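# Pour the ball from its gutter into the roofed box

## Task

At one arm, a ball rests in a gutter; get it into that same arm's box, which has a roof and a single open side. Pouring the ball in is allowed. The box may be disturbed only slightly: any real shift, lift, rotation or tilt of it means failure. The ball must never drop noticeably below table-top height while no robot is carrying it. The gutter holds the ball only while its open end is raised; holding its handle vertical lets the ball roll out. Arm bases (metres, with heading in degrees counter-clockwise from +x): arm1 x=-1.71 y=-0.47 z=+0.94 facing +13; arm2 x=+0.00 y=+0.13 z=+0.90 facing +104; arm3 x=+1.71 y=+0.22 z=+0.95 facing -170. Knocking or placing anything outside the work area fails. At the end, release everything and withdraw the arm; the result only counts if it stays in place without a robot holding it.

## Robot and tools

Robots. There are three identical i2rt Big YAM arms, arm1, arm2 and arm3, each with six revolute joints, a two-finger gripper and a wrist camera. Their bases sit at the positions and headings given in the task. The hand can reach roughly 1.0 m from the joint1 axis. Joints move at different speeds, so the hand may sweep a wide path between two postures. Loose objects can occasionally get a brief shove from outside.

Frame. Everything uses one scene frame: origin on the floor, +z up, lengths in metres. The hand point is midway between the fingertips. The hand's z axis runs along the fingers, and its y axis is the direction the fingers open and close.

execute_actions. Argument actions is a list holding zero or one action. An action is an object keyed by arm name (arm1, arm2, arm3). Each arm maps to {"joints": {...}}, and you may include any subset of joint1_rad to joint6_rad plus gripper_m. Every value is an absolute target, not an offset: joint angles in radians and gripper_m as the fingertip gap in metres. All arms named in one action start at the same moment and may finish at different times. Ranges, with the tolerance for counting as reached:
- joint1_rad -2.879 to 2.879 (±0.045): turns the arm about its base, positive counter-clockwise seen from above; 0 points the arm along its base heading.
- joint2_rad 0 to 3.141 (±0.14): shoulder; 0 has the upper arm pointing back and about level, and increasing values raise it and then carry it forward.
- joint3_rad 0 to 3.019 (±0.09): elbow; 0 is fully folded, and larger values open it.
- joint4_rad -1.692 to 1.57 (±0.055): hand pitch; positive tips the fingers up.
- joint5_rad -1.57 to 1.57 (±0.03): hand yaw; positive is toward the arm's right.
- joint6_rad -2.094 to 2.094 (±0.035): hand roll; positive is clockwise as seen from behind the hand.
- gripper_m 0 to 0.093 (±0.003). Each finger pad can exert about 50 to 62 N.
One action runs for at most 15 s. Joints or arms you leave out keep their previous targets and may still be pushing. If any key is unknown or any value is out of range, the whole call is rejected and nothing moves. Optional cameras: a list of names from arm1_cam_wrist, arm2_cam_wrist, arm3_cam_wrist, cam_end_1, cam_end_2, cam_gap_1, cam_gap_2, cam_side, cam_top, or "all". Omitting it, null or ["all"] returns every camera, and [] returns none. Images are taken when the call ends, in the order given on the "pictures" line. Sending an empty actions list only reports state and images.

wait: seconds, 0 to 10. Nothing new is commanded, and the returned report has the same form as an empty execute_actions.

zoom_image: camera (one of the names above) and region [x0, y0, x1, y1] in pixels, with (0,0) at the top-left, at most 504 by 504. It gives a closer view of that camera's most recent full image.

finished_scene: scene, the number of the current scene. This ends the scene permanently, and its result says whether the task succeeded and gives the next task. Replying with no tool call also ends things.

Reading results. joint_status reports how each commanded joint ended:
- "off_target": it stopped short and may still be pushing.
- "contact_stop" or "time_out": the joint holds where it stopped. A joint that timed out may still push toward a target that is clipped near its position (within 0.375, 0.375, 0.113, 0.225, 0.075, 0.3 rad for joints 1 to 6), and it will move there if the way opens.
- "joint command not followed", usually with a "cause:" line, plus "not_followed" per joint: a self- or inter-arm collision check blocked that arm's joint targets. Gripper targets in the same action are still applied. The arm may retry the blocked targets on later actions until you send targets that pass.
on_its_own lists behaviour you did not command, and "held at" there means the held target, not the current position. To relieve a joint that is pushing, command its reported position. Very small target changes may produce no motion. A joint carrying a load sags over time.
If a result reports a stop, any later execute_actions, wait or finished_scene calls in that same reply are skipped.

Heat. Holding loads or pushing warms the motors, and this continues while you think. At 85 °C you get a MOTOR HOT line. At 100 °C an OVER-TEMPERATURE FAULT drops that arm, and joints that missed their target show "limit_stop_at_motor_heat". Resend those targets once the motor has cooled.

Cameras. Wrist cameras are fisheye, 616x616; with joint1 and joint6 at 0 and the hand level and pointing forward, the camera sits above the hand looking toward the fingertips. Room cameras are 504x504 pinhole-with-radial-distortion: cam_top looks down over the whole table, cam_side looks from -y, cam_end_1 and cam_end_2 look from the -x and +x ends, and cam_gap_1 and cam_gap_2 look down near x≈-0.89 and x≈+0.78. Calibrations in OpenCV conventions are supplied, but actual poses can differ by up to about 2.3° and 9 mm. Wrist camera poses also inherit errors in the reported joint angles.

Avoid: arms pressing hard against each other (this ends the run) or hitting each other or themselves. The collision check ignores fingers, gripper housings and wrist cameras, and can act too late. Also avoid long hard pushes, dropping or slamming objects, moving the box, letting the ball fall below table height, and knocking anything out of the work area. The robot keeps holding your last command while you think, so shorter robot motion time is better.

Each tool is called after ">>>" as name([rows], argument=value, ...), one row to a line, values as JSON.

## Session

>>> execute_actions(actions=[])

Scene clock: 0.00 s.
Motor temperatures (°C, as the motors report them): arm1=[24 27 29 26 25 28] | arm2=[25 27 27 24 27 27] | arm3=[27 25 26 26 25 26]
arm1.joint_positions: joint1_rad=+0.568 joint2_rad=+0.423 joint3_rad=+1.682 joint4_rad=-1.343 joint5_rad=-0.278 joint6_rad=-0.658 gripper_m=+0.094
arm1.joint_status: not commanded
arm1.hand: x=-1.7013 y=-0.3908 z=+1.6285 quat_wxyz=(-0.661, +0.553, -0.486, -0.148) (m; scene frame)
arm2.joint_positions: joint1_rad=+0.509 joint2_rad=+0.342 joint3_rad=+1.424 joint4_rad=-1.279 joint5_rad=-0.195 joint6_rad=-0.579 gripper_m=+0.094
arm2.joint_status: not commanded
arm2.hand: x=-0.1008 y=+0.1917 z=+1.5125 quat_wxyz=(-0.346, +0.775, -0.031, -0.528) (m; scene frame)
arm3.joint_positions: joint1_rad=-0.695 joint2_rad=+0.262 joint3_rad=+1.346 joint4_rad=-1.170 joint5_rad=-0.224 joint6_rad=+0.035 gripper_m=+0.095
arm3.joint_status: not commanded
arm3.hand: x=+1.6138 y=+0.2362 z=+1.5633 quat_wxyz=(+0.079, -0.726, +0.128, +0.671) (m; scene frame)
pictures: arm1_cam_wrist, arm2_cam_wrist, arm3_cam_wrist, cam_end_1, cam_end_2, cam_gap_1, cam_gap_2, cam_side, cam_top
camera_calibration (this result's frames):
arm1_cam_wrist: T_world_to_cam=[[0.730217, -0.350783, 0.586288, 0.148771], [0.123245, -0.776423, -0.618044, 0.9184], [0.672007, 0.523563, -0.523725, 2.32121], [0, 0, 0, 1]] pos_world=[-1.78169, -0.450048, 1.69607]
arm2_cam_wrist: T_world_to_cam=[[0.409102, 0.767564, 0.493439, -0.846399], [0.819998, -0.0720194, -0.567818, 0.958638], [-0.400299, 0.636914, -0.658864, 0.954477], [0, 0, 0, 1]] pos_world=[-0.0577412, 0.110787, 1.59085]
arm3_cam_wrist: T_world_to_cam=[[0.286691, 0.956261, -0.0580731, -0.602205], [0.5975, -0.225858, -0.769403, 0.298542], [-0.748867, 0.185882, -0.636118, 2.28269], [0, 0, 0, 1]] pos_world=[1.7037, 0.218982, 1.64679]
Images, in order (width x height): arm1_cam_wrist 616x616, arm2_cam_wrist 616x616, arm3_cam_wrist 616x616, cam_end_1 504x504, cam_end_2 504x504, cam_gap_1 504x504, cam_gap_2 504x504, cam_side 504x504, cam_top 504x504.

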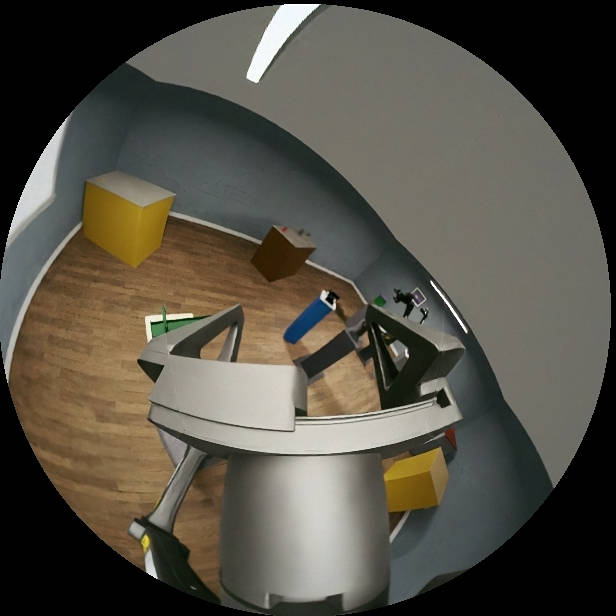

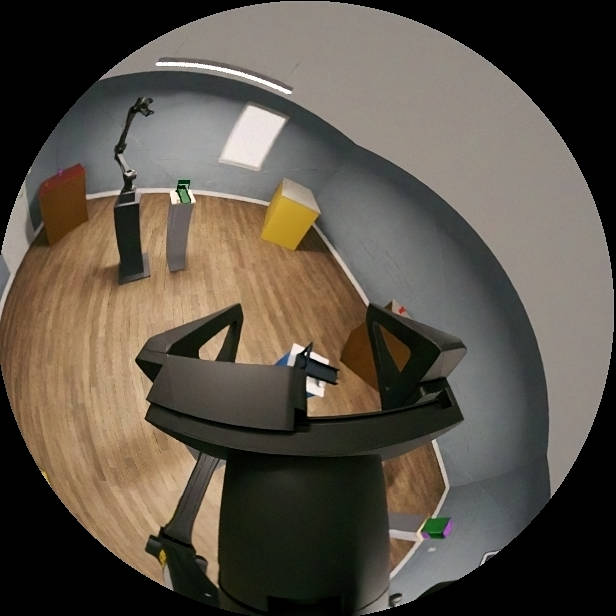

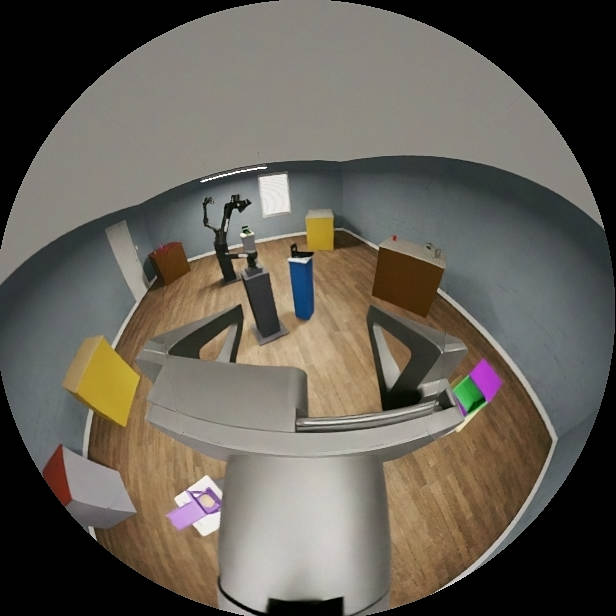

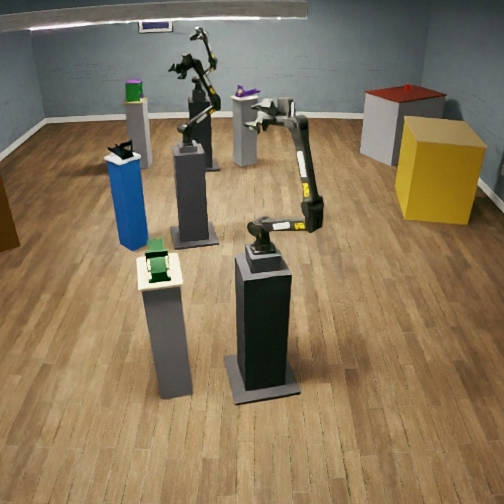

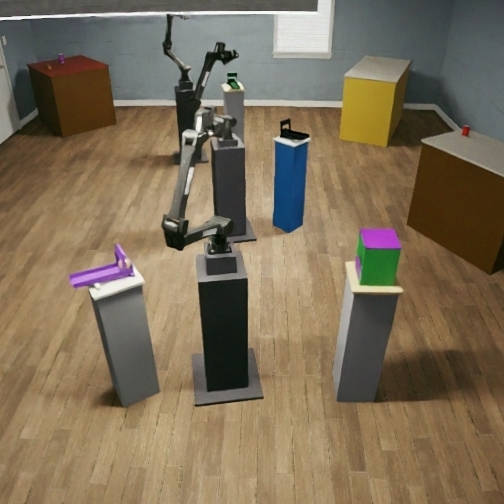

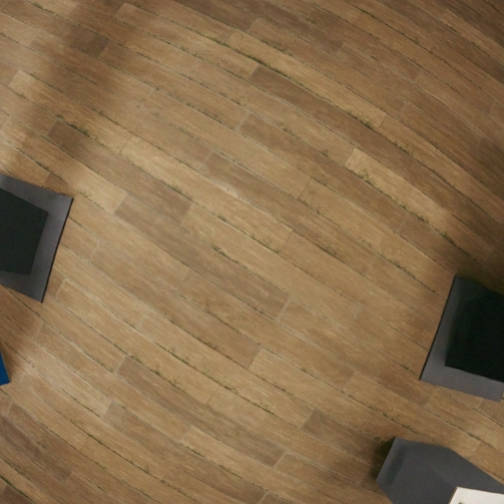

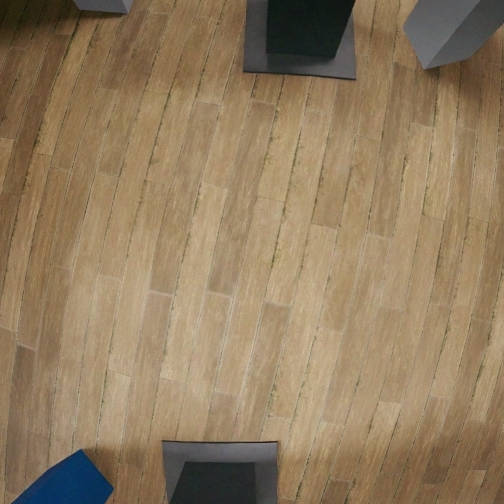

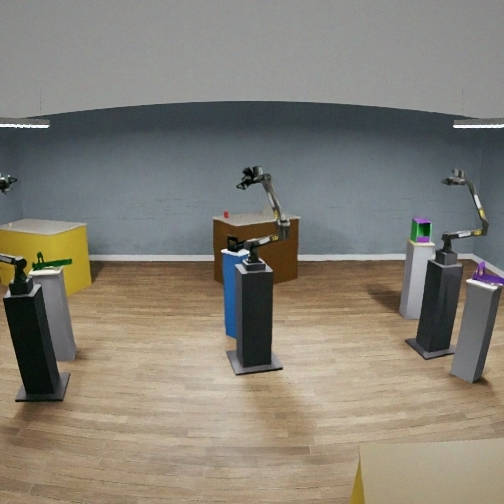

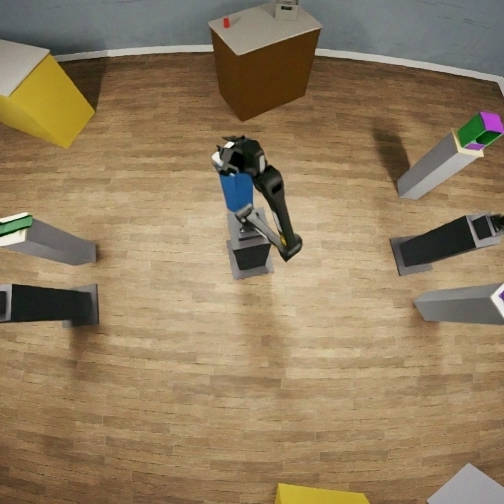

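>>> execute_actions([
  {"arm3":{"joints":{"joint1_rad":1.62,"joint2_rad":1.4,"joint3_rad":1.2,"joint4_rad":-1.13,"joint5_rad":-0.05,"joint6_rad":-1.8}}},
], cameras=["arm3_cam_wrist","cam_end_2","cam_side"])

>>> zoom_image(camera="cam_end_2", region=[55, 190, 175, 310])

Scene clock: 2.50 s.
Motor temperatures (°C, as the motors report them): arm1=[24 27 29 26 25 28] | arm2=[25 27 28 24 27 27] | arm3=[27 25 26 26 25 26]
arm1.joint_positions: joint1_rad=+0.568 joint2_rad=+0.423 joint3_rad=+1.682 joint4_rad=-1.343 joint5_rad=-0.278 joint6_rad=-0.658 gripper_m=+0.094
arm1.joint_status: not commanded
arm1.hand: x=-1.7013 y=-0.3908 z=+1.6285 quat_wxyz=(-0.661, +0.553, -0.486, -0.148) (m; scene frame)
arm2.joint_positions: joint1_rad=+0.509 joint2_rad=+0.342 joint3_rad=+1.424 joint4_rad=-1.279 joint5_rad=-0.195 joint6_rad=-0.579 gripper_m=+0.094
arm2.joint_status: not commanded
arm2.hand: x=-0.1008 y=+0.1917 z=+1.5125 quat_wxyz=(-0.346, +0.775, -0.031, -0.528) (m; scene frame)
arm3.joint_positions: joint1_rad=+1.626 joint2_rad=+1.409 joint3_rad=+1.205 joint4_rad=-1.131 joint5_rad=-0.051 joint6_rad=-1.791 gripper_m=+0.095
arm3.joint_status: all done
arm3.hand: x=+1.8285 y=-0.2234 z=+1.1535 quat_wxyz=(-0.027, +0.226, -0.966, +0.119) (m; scene frame)
pictures: arm3_cam_wrist, cam_end_2, cam_side
camera_calibration (this result's frames):
arm3_cam_wrist: T_world_to_cam=[[0.430114, -0.870943, 0.237612, -1.25956], [-0.796811, -0.242518, 0.553424, 0.771045], [-0.424376, -0.427367, -0.798287, 1.72496], [0, 0, 0, 1]] pos_world=[1.88816, -0.172819, 1.24958]
Images, in order (width x height): arm3_cam_wrist 616x616, cam_end_2 504x504, cam_side 504x504.

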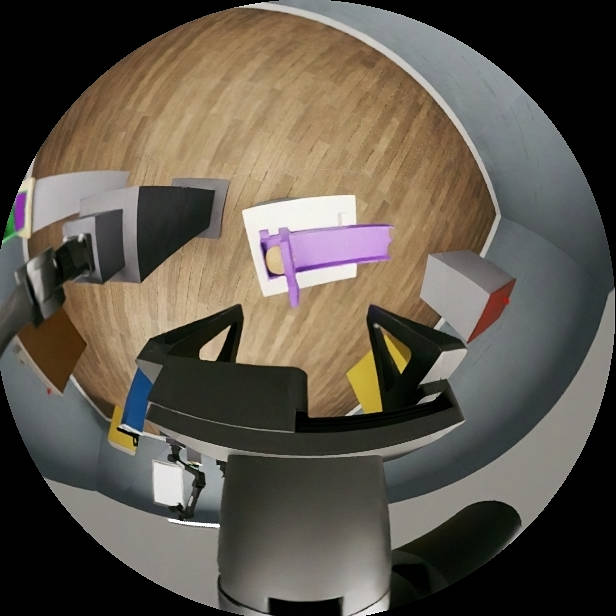

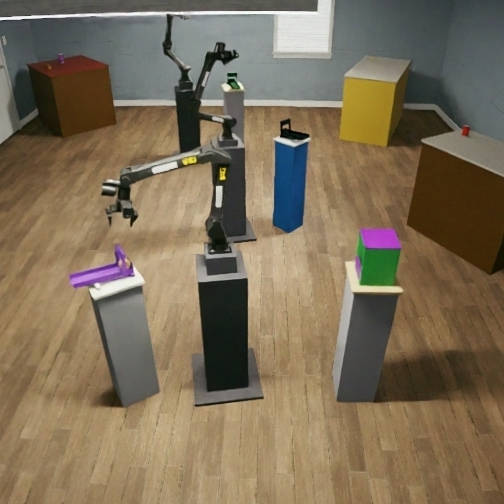

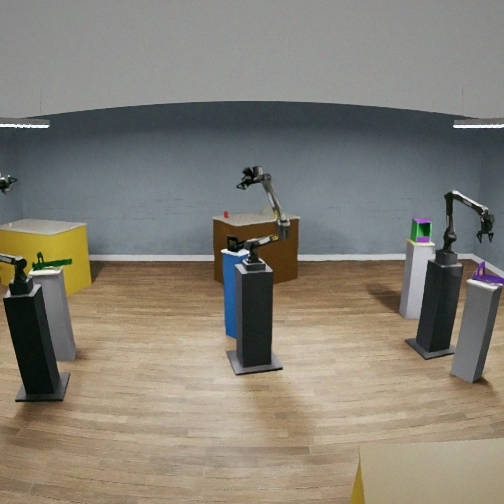

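Region (55, 190, 175, 310) of cam_end_2's 504x504 image, scaled by 4.200, with more detail than that image has.

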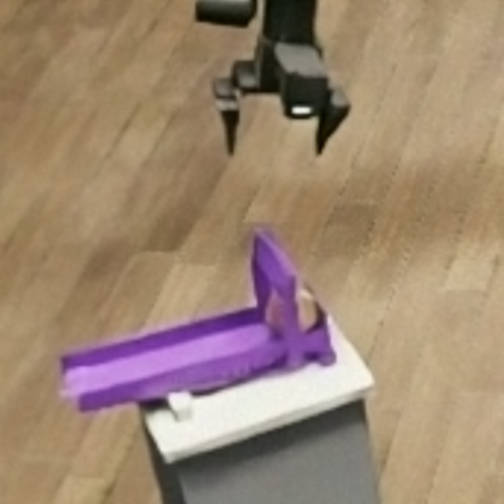

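>>> execute_actions([
  {"arm3":{"joints":{"joint1_rad":1.58,"joint2_rad":1.59,"joint3_rad":1.05,"joint4_rad":-0.81,"joint5_rad":-0.09,"joint6_rad":-1.96}}},
], cameras=["arm3_cam_wrist","cam_end_2"])

>>> zoom_image(camera="cam_end_2", region=[55, 190, 175, 310])

Scene clock: 3.97 s.
Motor temperatures (°C, as the motors report them): arm1=[24 27 29 26 25 28] | arm2=[25 27 28 24 27 27] | arm3=[27 25 26 26 25 26]
arm1.joint_positions: joint1_rad=+0.568 joint2_rad=+0.423 joint3_rad=+1.682 joint4_rad=-1.343 joint5_rad=-0.278 joint6_rad=-0.658 gripper_m=+0.094
arm1.joint_status: not commanded
arm1.hand: x=-1.7013 y=-0.3908 z=+1.6285 quat_wxyz=(-0.661, +0.553, -0.486, -0.148) (m; scene frame)
arm2.joint_positions: joint1_rad=+0.509 joint2_rad=+0.342 joint3_rad=+1.424 joint4_rad=-1.279 joint5_rad=-0.195 joint6_rad=-0.579 gripper_m=+0.094
arm2.joint_status: not commanded
arm2.hand: x=-0.1008 y=+0.1917 z=+1.5125 quat_wxyz=(-0.346, +0.775, -0.031, -0.528) (m; scene frame)
arm3.joint_positions: joint1_rad=+1.581 joint2_rad=+1.593 joint3_rad=+1.044 joint4_rad=-0.821 joint5_rad=-0.088 joint6_rad=-1.951 gripper_m=+0.095
arm3.joint_status: all done
arm3.hand: x=+1.8178 y=-0.2404 z=+1.0225 quat_wxyz=(-0.035, +0.283, -0.953, +0.106) (m; scene frame)
pictures: arm3_cam_wrist, cam_end_2
camera_calibration (this result's frames):
arm3_cam_wrist: T_world_to_cam=[[0.531711, -0.818789, 0.216492, -1.38921], [-0.75981, -0.34825, 0.549009, 0.742657], [-0.374129, -0.456407, -0.807292, 1.51942], [0, 0, 0, 1]] pos_world=[1.8714, -0.185365, 1.11965]
Images, in order (width x height): arm3_cam_wrist 616x616, cam_end_2 504x504.

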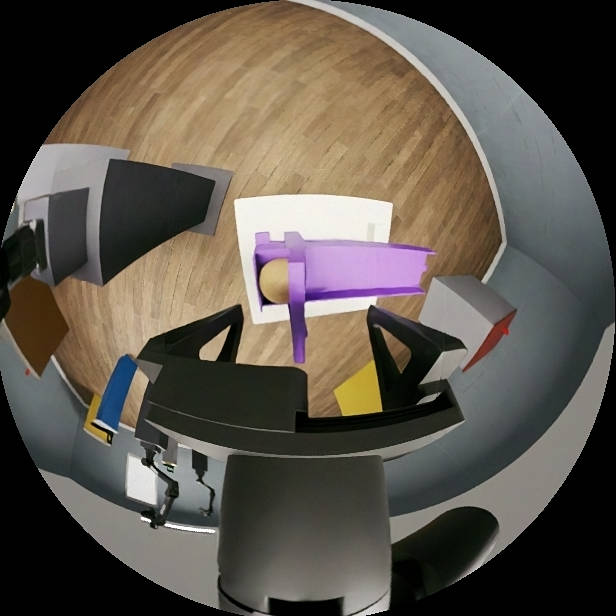

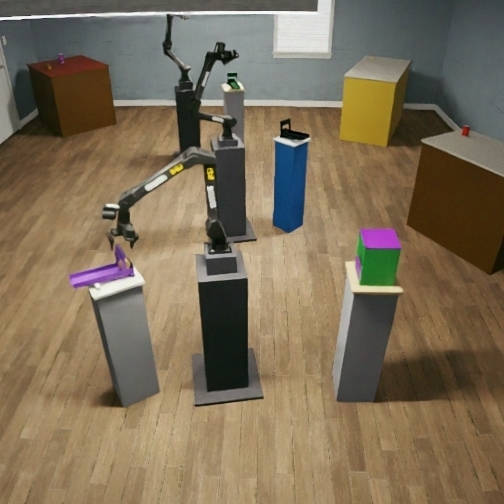

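Region (55, 190, 175, 310) of cam_end_2's 504x504 image, scaled by 4.200, with more detail than that image has.

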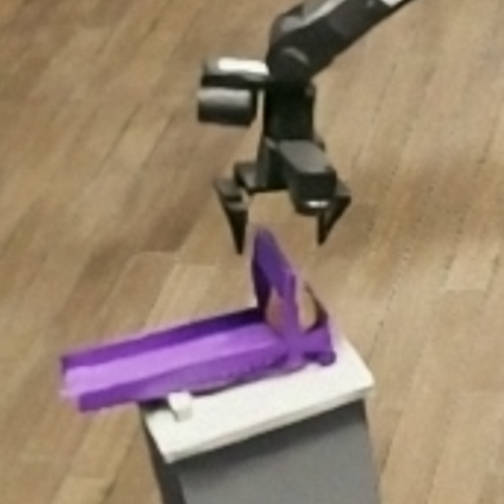

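>>> execute_actions([
  {"arm3":{"joints":{"joint1_rad":1.543,"joint2_rad":1.697,"joint3_rad":1.015,"joint4_rad":-0.68,"joint6_rad":-2.01,"gripper_m":0.06}}},
], cameras=["arm3_cam_wrist","cam_end_2"])

>>> zoom_image(camera="cam_end_2", region=[55, 190, 175, 310])

Scene clock: 5.07 s.
Motor temperatures (°C, as the motors report them): arm1=[24 27 29 26 25 28] | arm2=[25 27 28 24 27 27] | arm3=[27 25 26 26 25 26]
arm1.joint_positions: joint1_rad=+0.568 joint2_rad=+0.423 joint3_rad=+1.682 joint4_rad=-1.343 joint5_rad=-0.278 joint6_rad=-0.658 gripper_m=+0.094
arm1.joint_status: not commanded
arm1.hand: x=-1.7013 y=-0.3908 z=+1.6285 quat_wxyz=(-0.661, +0.553, -0.486, -0.148) (m; scene frame)
arm2.joint_positions: joint1_rad=+0.509 joint2_rad=+0.342 joint3_rad=+1.424 joint4_rad=-1.279 joint5_rad=-0.195 joint6_rad=-0.579 gripper_m=+0.094
arm2.joint_status: not commanded
arm2.hand: x=-0.1008 y=+0.1917 z=+1.5125 quat_wxyz=(-0.346, +0.775, -0.031, -0.528) (m; scene frame)
arm3.joint_positions: joint1_rad=+1.545 joint2_rad=+1.692 joint3_rad=+1.019 joint4_rad=-0.691 joint5_rad=-0.089 joint6_rad=-2.001 gripper_m=+0.060
arm3.joint_status: all done
arm3.hand: x=+1.8029 y=-0.2551 z=+0.9746 quat_wxyz=(-0.030, +0.290, -0.950, +0.110) (m; scene frame)
pictures: arm3_cam_wrist, cam_end_2
camera_calibration (this result's frames):
arm3_cam_wrist: T_world_to_cam=[[0.543939, -0.809252, 0.221903, -1.40782], [-0.751065, -0.351595, 0.558822, 0.726375], [-0.374208, -0.470629, -0.799047, 1.45703], [0, 0, 0, 1]] pos_world=[1.85656, -0.198168, 1.07072]
Images, in order (width x height): arm3_cam_wrist 616x616, cam_end_2 504x504.

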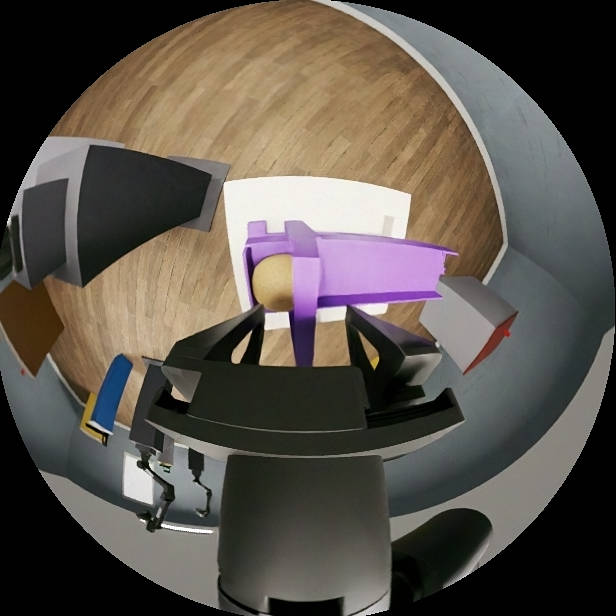

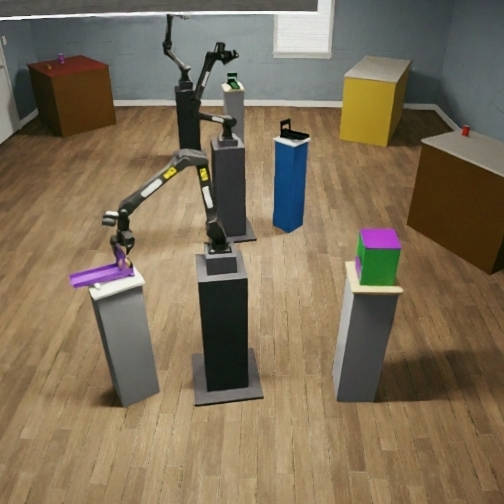

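Region (55, 190, 175, 310) of cam_end_2's 504x504 image, scaled by 4.200, with more detail than that image has.

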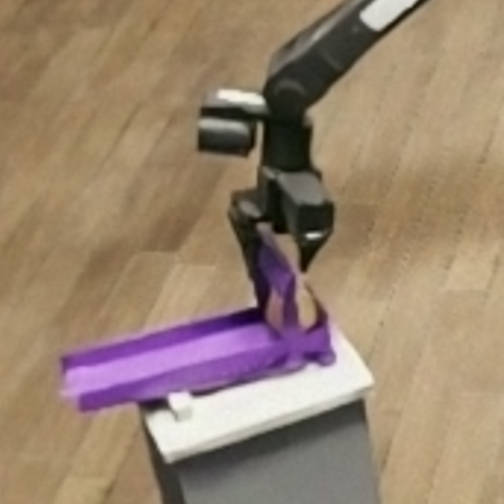

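>>> execute_actions([
  {"arm3":{"joints":{"gripper_m":0}}},
], cameras=[])

>>> execute_actions([
  {"arm3":{"joints":{"joint2_rad":1.4,"joint5_rad":-0.05,"joint6_rad":-1.7}}},
], cameras=["arm3_cam_wrist"])

>>> execute_actions([
  {"arm3":{"joints":{"joint1_rad":0.3,"joint2_rad":0.85,"joint3_rad":0.68,"joint5_rad":0.25,"joint6_rad":-1.2}}},
], cameras=["arm3_cam_wrist"])

>>> execute_actions([
  {"arm3":{"joints":{"joint1_rad":-1.87}}},
], cameras=["arm3_cam_wrist","cam_end_2","cam_side"])

>>> zoom_image(camera="cam_end_2", region=[280, 180, 420, 310])

Scene clock: 6.10 s.
Motor temperatures (°C, as the motors report them): arm1=[24 27 29 26 25 28] | arm2=[25 27 28 24 27 27] | arm3=[27 25 27 26 25 26]
arm1.joint_positions: joint1_rad=+0.568 joint2_rad=+0.423 joint3_rad=+1.682 joint4_rad=-1.343 joint5_rad=-0.278 joint6_rad=-0.658 gripper_m=+0.094
arm1.joint_status: not commanded
arm1.hand: x=-1.7013 y=-0.3908 z=+1.6285 quat_wxyz=(-0.661, +0.553, -0.486, -0.148) (m; scene frame)
arm2.joint_positions: joint1_rad=+0.509 joint2_rad=+0.342 joint3_rad=+1.424 joint4_rad=-1.279 joint5_rad=-0.195 joint6_rad=-0.579 gripper_m=+0.094
arm2.joint_status: not commanded
arm2.hand: x=-0.1008 y=+0.1917 z=+1.5125 quat_wxyz=(-0.346, +0.775, -0.031, -0.528) (m; scene frame)
arm3.joint_positions: joint1_rad=+1.545 joint2_rad=+1.692 joint3_rad=+1.019 joint4_rad=-0.690 joint5_rad=-0.089 joint6_rad=-2.002 gripper_m=+0.012
arm3.joint_status: gripper_m off_target (ended at +0.012, target +0.000)
arm3.hand: x=+1.8030 y=-0.2552 z=+0.9747 quat_wxyz=(-0.030, +0.290, -0.950, +0.111) (m; scene frame)
pictures: none
No camera images: the call's "cameras" was empty. Leave "cameras" out to get every camera's image.

Scene clock: 7.43 s.
Motor temperatures (°C, as the motors report them): arm1=[24 27 29 26 25 28] | arm2=[25 27 28 24 27 27] | arm3=[27 25 27 26 25 26]
arm1.joint_positions: joint1_rad=+0.568 joint2_rad=+0.423 joint3_rad=+1.682 joint4_rad=-1.343 joint5_rad=-0.278 joint6_rad=-0.658 gripper_m=+0.094
arm1.joint_status: not commanded
arm1.hand: x=-1.7013 y=-0.3908 z=+1.6285 quat_wxyz=(-0.661, +0.553, -0.486, -0.148) (m; scene frame)
arm2.joint_positions: joint1_rad=+0.509 joint2_rad=+0.342 joint3_rad=+1.424 joint4_rad=-1.279 joint5_rad=-0.195 joint6_rad=-0.579 gripper_m=+0.094
arm2.joint_status: not commanded
arm2.hand: x=-0.1008 y=+0.1917 z=+1.5125 quat_wxyz=(-0.346, +0.775, -0.031, -0.528) (m; scene frame)
arm3.joint_positions: joint1_rad=+1.545 joint2_rad=+1.399 joint3_rad=+1.003 joint4_rad=-0.690 joint5_rad=-0.051 joint6_rad=-1.708 gripper_m=+0.012
arm3.joint_status: all done
arm3.hand: x=+1.7971 y=-0.2624 z=+1.1048 quat_wxyz=(-0.027, +0.146, -0.959, +0.241) (m; scene frame)
pictures: arm3_cam_wrist
camera_calibration (this result's frames):
arm3_cam_wrist: T_world_to_cam=[[0.266439, -0.843686, 0.466052, -1.21951], [-0.855891, 0.0152597, 0.516931, 0.977618], [-0.44324, -0.53662, -0.718037, 1.57265], [0, 0, 0, 1]] pos_world=[1.85872, -0.199883, 1.19221]
Images, in order (width x height): arm3_cam_wrist 616x616.

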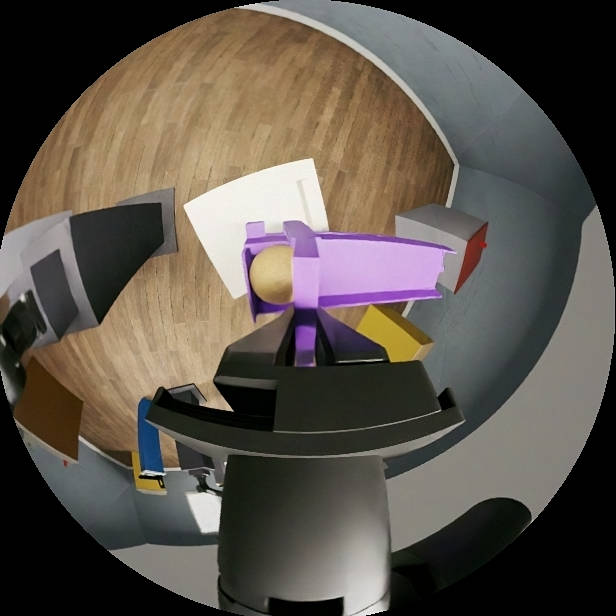

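Scene clock: 9.10 s.
Motor temperatures (°C, as the motors report them): arm1=[24 27 29 26 25 28] | arm2=[25 27 28 24 27 27] | arm3=[27 25 27 26 25 26]
arm1.joint_positions: joint1_rad=+0.568 joint2_rad=+0.423 joint3_rad=+1.682 joint4_rad=-1.343 joint5_rad=-0.278 joint6_rad=-0.658 gripper_m=+0.094
arm1.joint_status: not commanded
arm1.hand: x=-1.7013 y=-0.3908 z=+1.6285 quat_wxyz=(-0.661, +0.553, -0.486, -0.148) (m; scene frame)
arm2.joint_positions: joint1_rad=+0.509 joint2_rad=+0.342 joint3_rad=+1.424 joint4_rad=-1.279 joint5_rad=-0.195 joint6_rad=-0.579 gripper_m=+0.094
arm2.joint_status: not commanded
arm2.hand: x=-0.1008 y=+0.1917 z=+1.5125 quat_wxyz=(-0.346, +0.775, -0.031, -0.528) (m; scene frame)
arm3.joint_positions: joint1_rad=+0.301 joint2_rad=+0.852 joint3_rad=+0.680 joint4_rad=-0.689 joint5_rad=+0.249 joint6_rad=-1.207 gripper_m=+0.012
arm3.joint_status: all done
arm3.hand: x=+1.3782 y=+0.0953 z=+1.1645 quat_wxyz=(+0.230, -0.652, -0.666, +0.281) (m; scene frame)
pictures: arm3_cam_wrist
camera_calibration (this result's frames):
arm3_cam_wrist: T_world_to_cam=[[-0.742715, 0.0082248, 0.669557, 0.238679], [0.343186, 0.863288, 0.370079, -0.979584], [-0.574977, 0.504645, -0.643999, 1.61787], [0, 0, 0, 1]] pos_world=[1.44369, 0.0272473, 1.24462]
Images, in order (width x height): arm3_cam_wrist 616x616.

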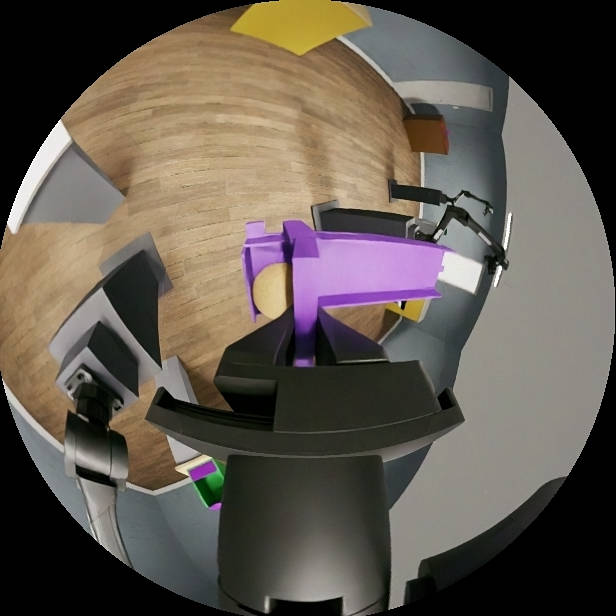

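Scene clock: 11.23 s.
Motor temperatures (°C, as the motors report them): arm1=[24 27 29 26 25 28] | arm2=[25 27 28 24 27 27] | arm3=[27 25 28 26 25 26]
arm1.joint_positions: joint1_rad=+0.568 joint2_rad=+0.423 joint3_rad=+1.682 joint4_rad=-1.343 joint5_rad=-0.278 joint6_rad=-0.658 gripper_m=+0.094
arm1.joint_status: not commanded
arm1.hand: x=-1.7013 y=-0.3908 z=+1.6285 quat_wxyz=(-0.661, +0.553, -0.486, -0.148) (m; scene frame)
arm2.joint_positions: joint1_rad=+0.509 joint2_rad=+0.342 joint3_rad=+1.424 joint4_rad=-1.279 joint5_rad=-0.195 joint6_rad=-0.579 gripper_m=+0.094
arm2.joint_status: not commanded
arm2.hand: x=-0.1008 y=+0.1917 z=+1.5125 quat_wxyz=(-0.346, +0.775, -0.031, -0.528) (m; scene frame)
arm3.joint_positions: joint1_rad=-1.869 joint2_rad=+0.852 joint3_rad=+0.680 joint4_rad=-0.689 joint5_rad=+0.249 joint6_rad=-1.205 gripper_m=+0.012
arm3.joint_status: all done
arm3.hand: x=+1.7995 y=+0.5706 z=+1.1639 quat_wxyz=(+0.355, -0.893, +0.265, -0.075) (m; scene frame)
pictures: arm3_cam_wrist, cam_end_2, cam_side
camera_calibration (this result's frames):
arm3_cam_wrist: T_world_to_cam=[[0.422711, 0.609957, 0.670275, -1.8933], [0.516603, -0.769849, 0.374773, -0.919933], [0.744605, 0.187845, -0.640529, -0.57792], [0, 0, 0, 1]] pos_world=[1.70588, 0.555182, 1.24362]
Images, in order (width x height): arm3_cam_wrist 616x616, cam_end_2 504x504, cam_side 504x504.

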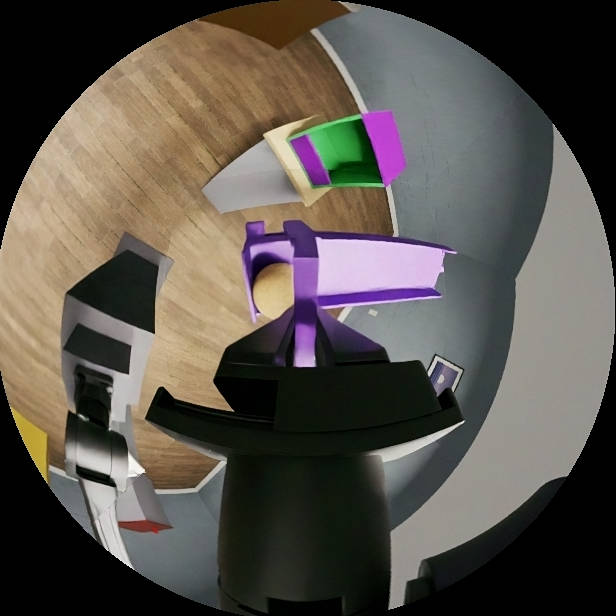

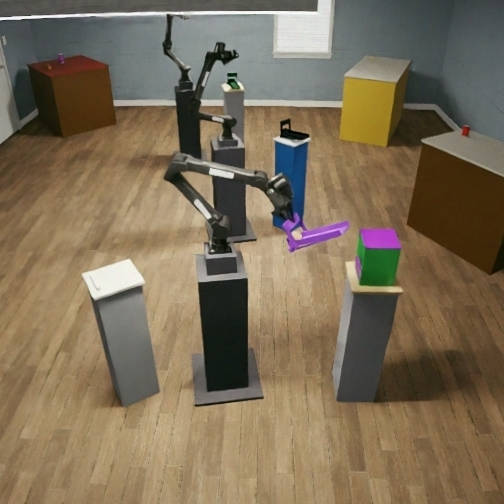

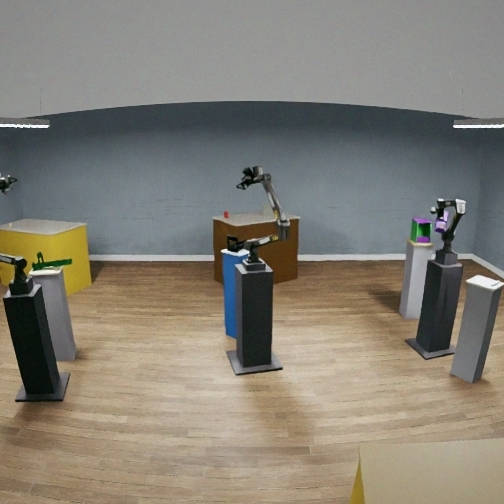

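Region (280, 180, 420, 310) of cam_end_2's 504x504 image, scaled by 3.600, with more detail than that image has; it fills the top 468 rows of this view, and the rest is white.

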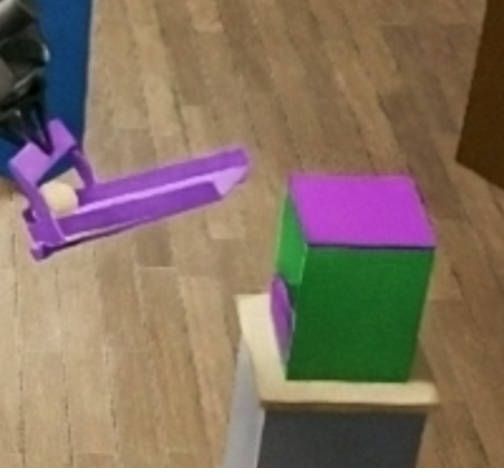

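>>> execute_actions([
  {"arm3":{"joints":{"joint1_rad":-1.83,"joint2_rad":1.1,"joint3_rad":0.74,"joint4_rad":-0.75,"joint5_rad":0,"joint6_rad":-1.58}}},
], cameras=[])

>>> execute_actions([
  {"arm3":{"joints":{"joint2_rad":1.32,"joint3_rad":0.85,"joint4_rad":-0.82}}},
], cameras=["arm3_cam_wrist","cam_end_2","cam_side"])

>>> zoom_image(camera="cam_end_2", region=[280, 180, 420, 310])

>>> zoom_image(camera="cam_side", region=[395, 200, 465, 260])

Scene clock: 13.07 s.
Motor temperatures (°C, as the motors report them): arm1=[24 27 29 26 25 28] | arm2=[25 27 29 24 27 27] | arm3=[27 25 28 26 25 26]
arm1.joint_positions: joint1_rad=+0.568 joint2_rad=+0.423 joint3_rad=+1.682 joint4_rad=-1.343 joint5_rad=-0.278 joint6_rad=-0.658 gripper_m=+0.094
arm1.joint_status: not commanded
arm1.hand: x=-1.7013 y=-0.3908 z=+1.6285 quat_wxyz=(-0.661, +0.553, -0.486, -0.148) (m; scene frame)
arm2.joint_positions: joint1_rad=+0.509 joint2_rad=+0.342 joint3_rad=+1.424 joint4_rad=-1.279 joint5_rad=-0.195 joint6_rad=-0.579 gripper_m=+0.094
arm2.joint_status: not commanded
arm2.hand: x=-0.1008 y=+0.1917 z=+1.5125 quat_wxyz=(-0.346, +0.775, -0.031, -0.528) (m; scene frame)
arm3.joint_positions: joint1_rad=-1.835 joint2_rad=+1.118 joint3_rad=+0.680 joint4_rad=-0.752 joint5_rad=+0.002 joint6_rad=-1.570 gripper_m=+0.012
arm3.joint_status: all done
arm3.hand: x=+1.7457 y=+0.5744 z=+1.0619 quat_wxyz=(+0.187, -0.981, +0.042, -0.010) (m; scene frame)
pictures: none
No camera images: the call's "cameras" was empty. Leave "cameras" out to get every camera's image.

Scene clock: 14.37 s.
Motor temperatures (°C, as the motors report them): arm1=[24 27 29 26 25 28] | arm2=[25 27 29 24 27 27] | arm3=[27 25 29 26 25 26]
arm1.joint_positions: joint1_rad=+0.568 joint2_rad=+0.423 joint3_rad=+1.682 joint4_rad=-1.343 joint5_rad=-0.278 joint6_rad=-0.658 gripper_m=+0.094
arm1.joint_status: not commanded
arm1.hand: x=-1.7013 y=-0.3908 z=+1.6285 quat_wxyz=(-0.661, +0.553, -0.486, -0.148) (m; scene frame)
arm2.joint_positions: joint1_rad=+0.509 joint2_rad=+0.342 joint3_rad=+1.424 joint4_rad=-1.279 joint5_rad=-0.195 joint6_rad=-0.579 gripper_m=+0.094
arm2.joint_status: not commanded
arm2.hand: x=-0.1008 y=+0.1917 z=+1.5125 quat_wxyz=(-0.346, +0.775, -0.031, -0.528) (m; scene frame)
arm3.joint_positions: joint1_rad=-1.835 joint2_rad=+1.333 joint3_rad=+0.807 joint4_rad=-0.819 joint5_rad=+0.002 joint6_rad=-1.571 gripper_m=+0.012
arm3.joint_status: all done
arm3.hand: x=+1.7483 y=+0.6037 z=+1.0346 quat_wxyz=(+0.111, -0.993, +0.042, -0.007) (m; scene frame)
pictures: arm3_cam_wrist, cam_end_2, cam_side
camera_calibration (this result's frames):
arm3_cam_wrist: T_world_to_cam=[[0.0832084, 0.972893, 0.21577, -0.960483], [0.806981, -0.19282, 0.558214, -1.86532], [0.584687, 0.127674, -0.80115, -0.146794], [0, 0, 0, 1]] pos_world=[1.67103, 0.593517, 1.13089]
Images, in order (width x height): arm3_cam_wrist 616x616, cam_end_2 504x504, cam_side 504x504.

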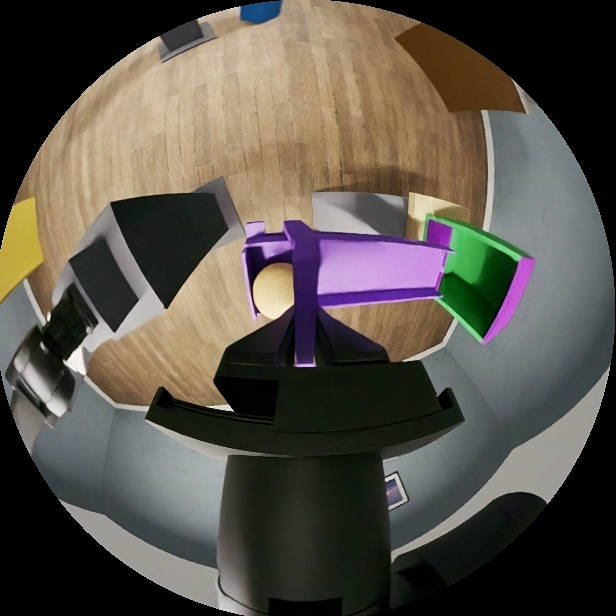

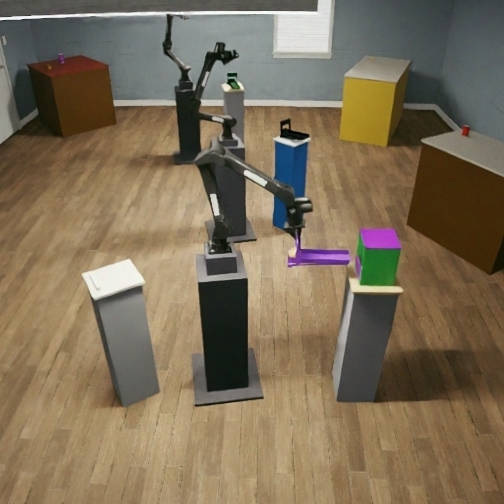

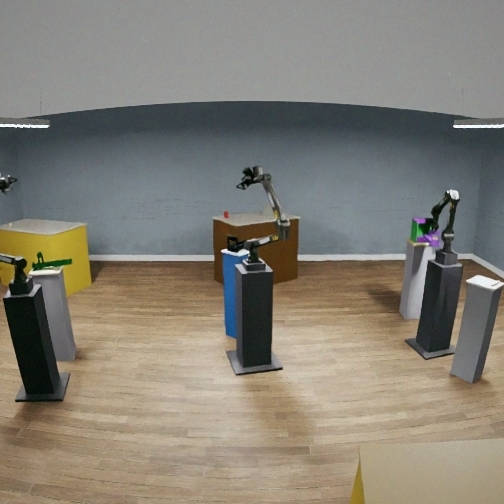

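Region (280, 180, 420, 310) of cam_end_2's 504x504 image, scaled by 3.600, with more detail than that image has; it fills the top 468 rows of this view, and the rest is white.

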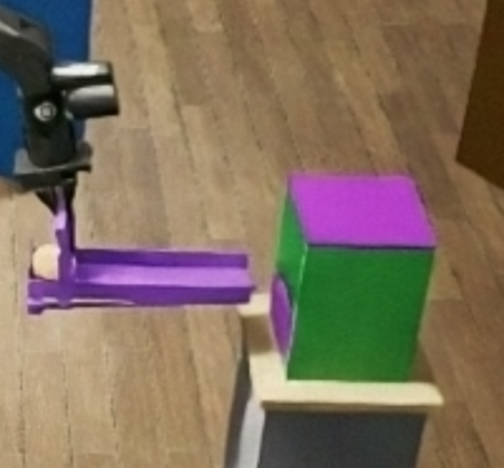

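Region (395, 200, 465, 260) of cam_side's 504x504 image, scaled by 7.200, with more detail than that image has; it fills the top 432 rows of this view, and the rest is white.

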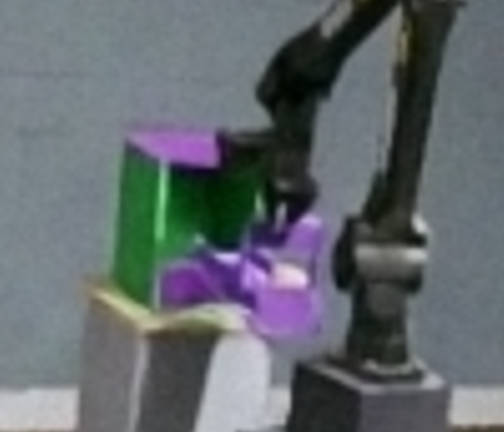

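>>> execute_actions([
  {"arm3":{"joints":{"joint1_rad":-1.82,"joint2_rad":1.39,"joint3_rad":1.0,"joint4_rad":-0.87}}},
], cameras=["arm3_cam_wrist","cam_end_2"])

>>> zoom_image(camera="cam_end_2", region=[280, 180, 420, 310])

Scene clock: 15.57 s.
Motor temperatures (°C, as the motors report them): arm1=[24 27 29 26 25 28] | arm2=[25 27 29 24 27 27] | arm3=[27 25 29 26 25 26]
arm1.joint_positions: joint1_rad=+0.568 joint2_rad=+0.423 joint3_rad=+1.682 joint4_rad=-1.343 joint5_rad=-0.278 joint6_rad=-0.658 gripper_m=+0.094
arm1.joint_status: not commanded
arm1.hand: x=-1.7013 y=-0.3908 z=+1.6285 quat_wxyz=(-0.661, +0.553, -0.486, -0.148) (m; scene frame)
arm2.joint_positions: joint1_rad=+0.509 joint2_rad=+0.342 joint3_rad=+1.424 joint4_rad=-1.279 joint5_rad=-0.195 joint6_rad=-0.579 gripper_m=+0.094
arm2.joint_status: not commanded
arm2.hand: x=-0.1008 y=+0.1917 z=+1.5125 quat_wxyz=(-0.346, +0.775, -0.031, -0.528) (m; scene frame)
arm3.joint_positions: joint1_rad=-1.828 joint2_rad=+1.396 joint3_rad=+0.953 joint4_rad=-0.870 joint5_rad=+0.001 joint6_rad=-1.572 gripper_m=+0.012
arm3.joint_status: all done
arm3.hand: x=+1.7493 y=+0.6507 z=+1.0651 quat_wxyz=(+0.127, -0.991, +0.039, -0.007) (m; scene frame)
pictures: arm3_cam_wrist, cam_end_2
camera_calibration (this result's frames):
arm3_cam_wrist: T_world_to_cam=[[0.0758473, 0.966062, 0.246923, -1.02871], [0.807082, -0.204902, 0.553746, -1.86173], [0.585548, 0.157287, -0.795232, -0.156044], [0, 0, 0, 1]] pos_world=[1.67196, 0.636874, 1.16084]
Images, in order (width x height): arm3_cam_wrist 616x616, cam_end_2 504x504.

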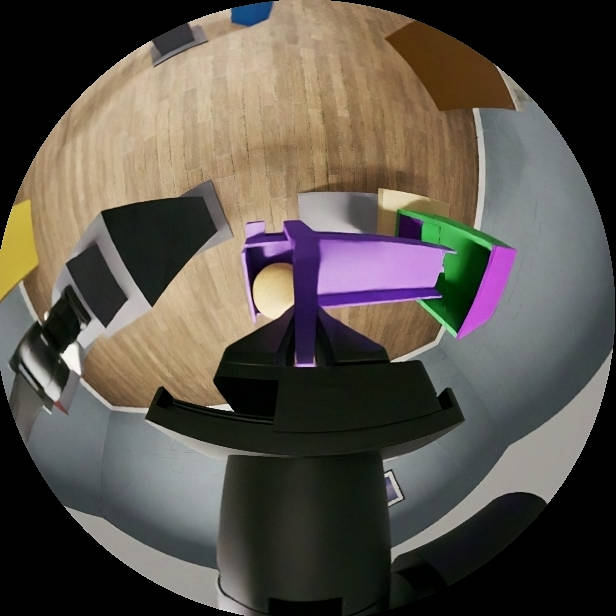

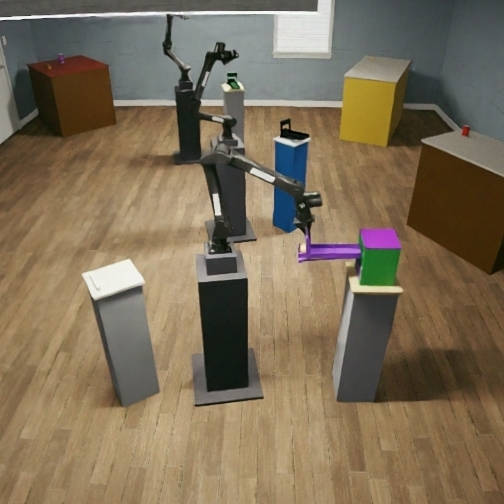

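Region (280, 180, 420, 310) of cam_end_2's 504x504 image, scaled by 3.600, with more detail than that image has; it fills the top 468 rows of this view, and the rest is white.

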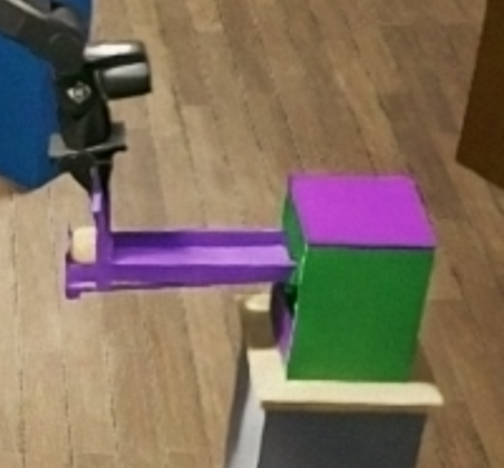

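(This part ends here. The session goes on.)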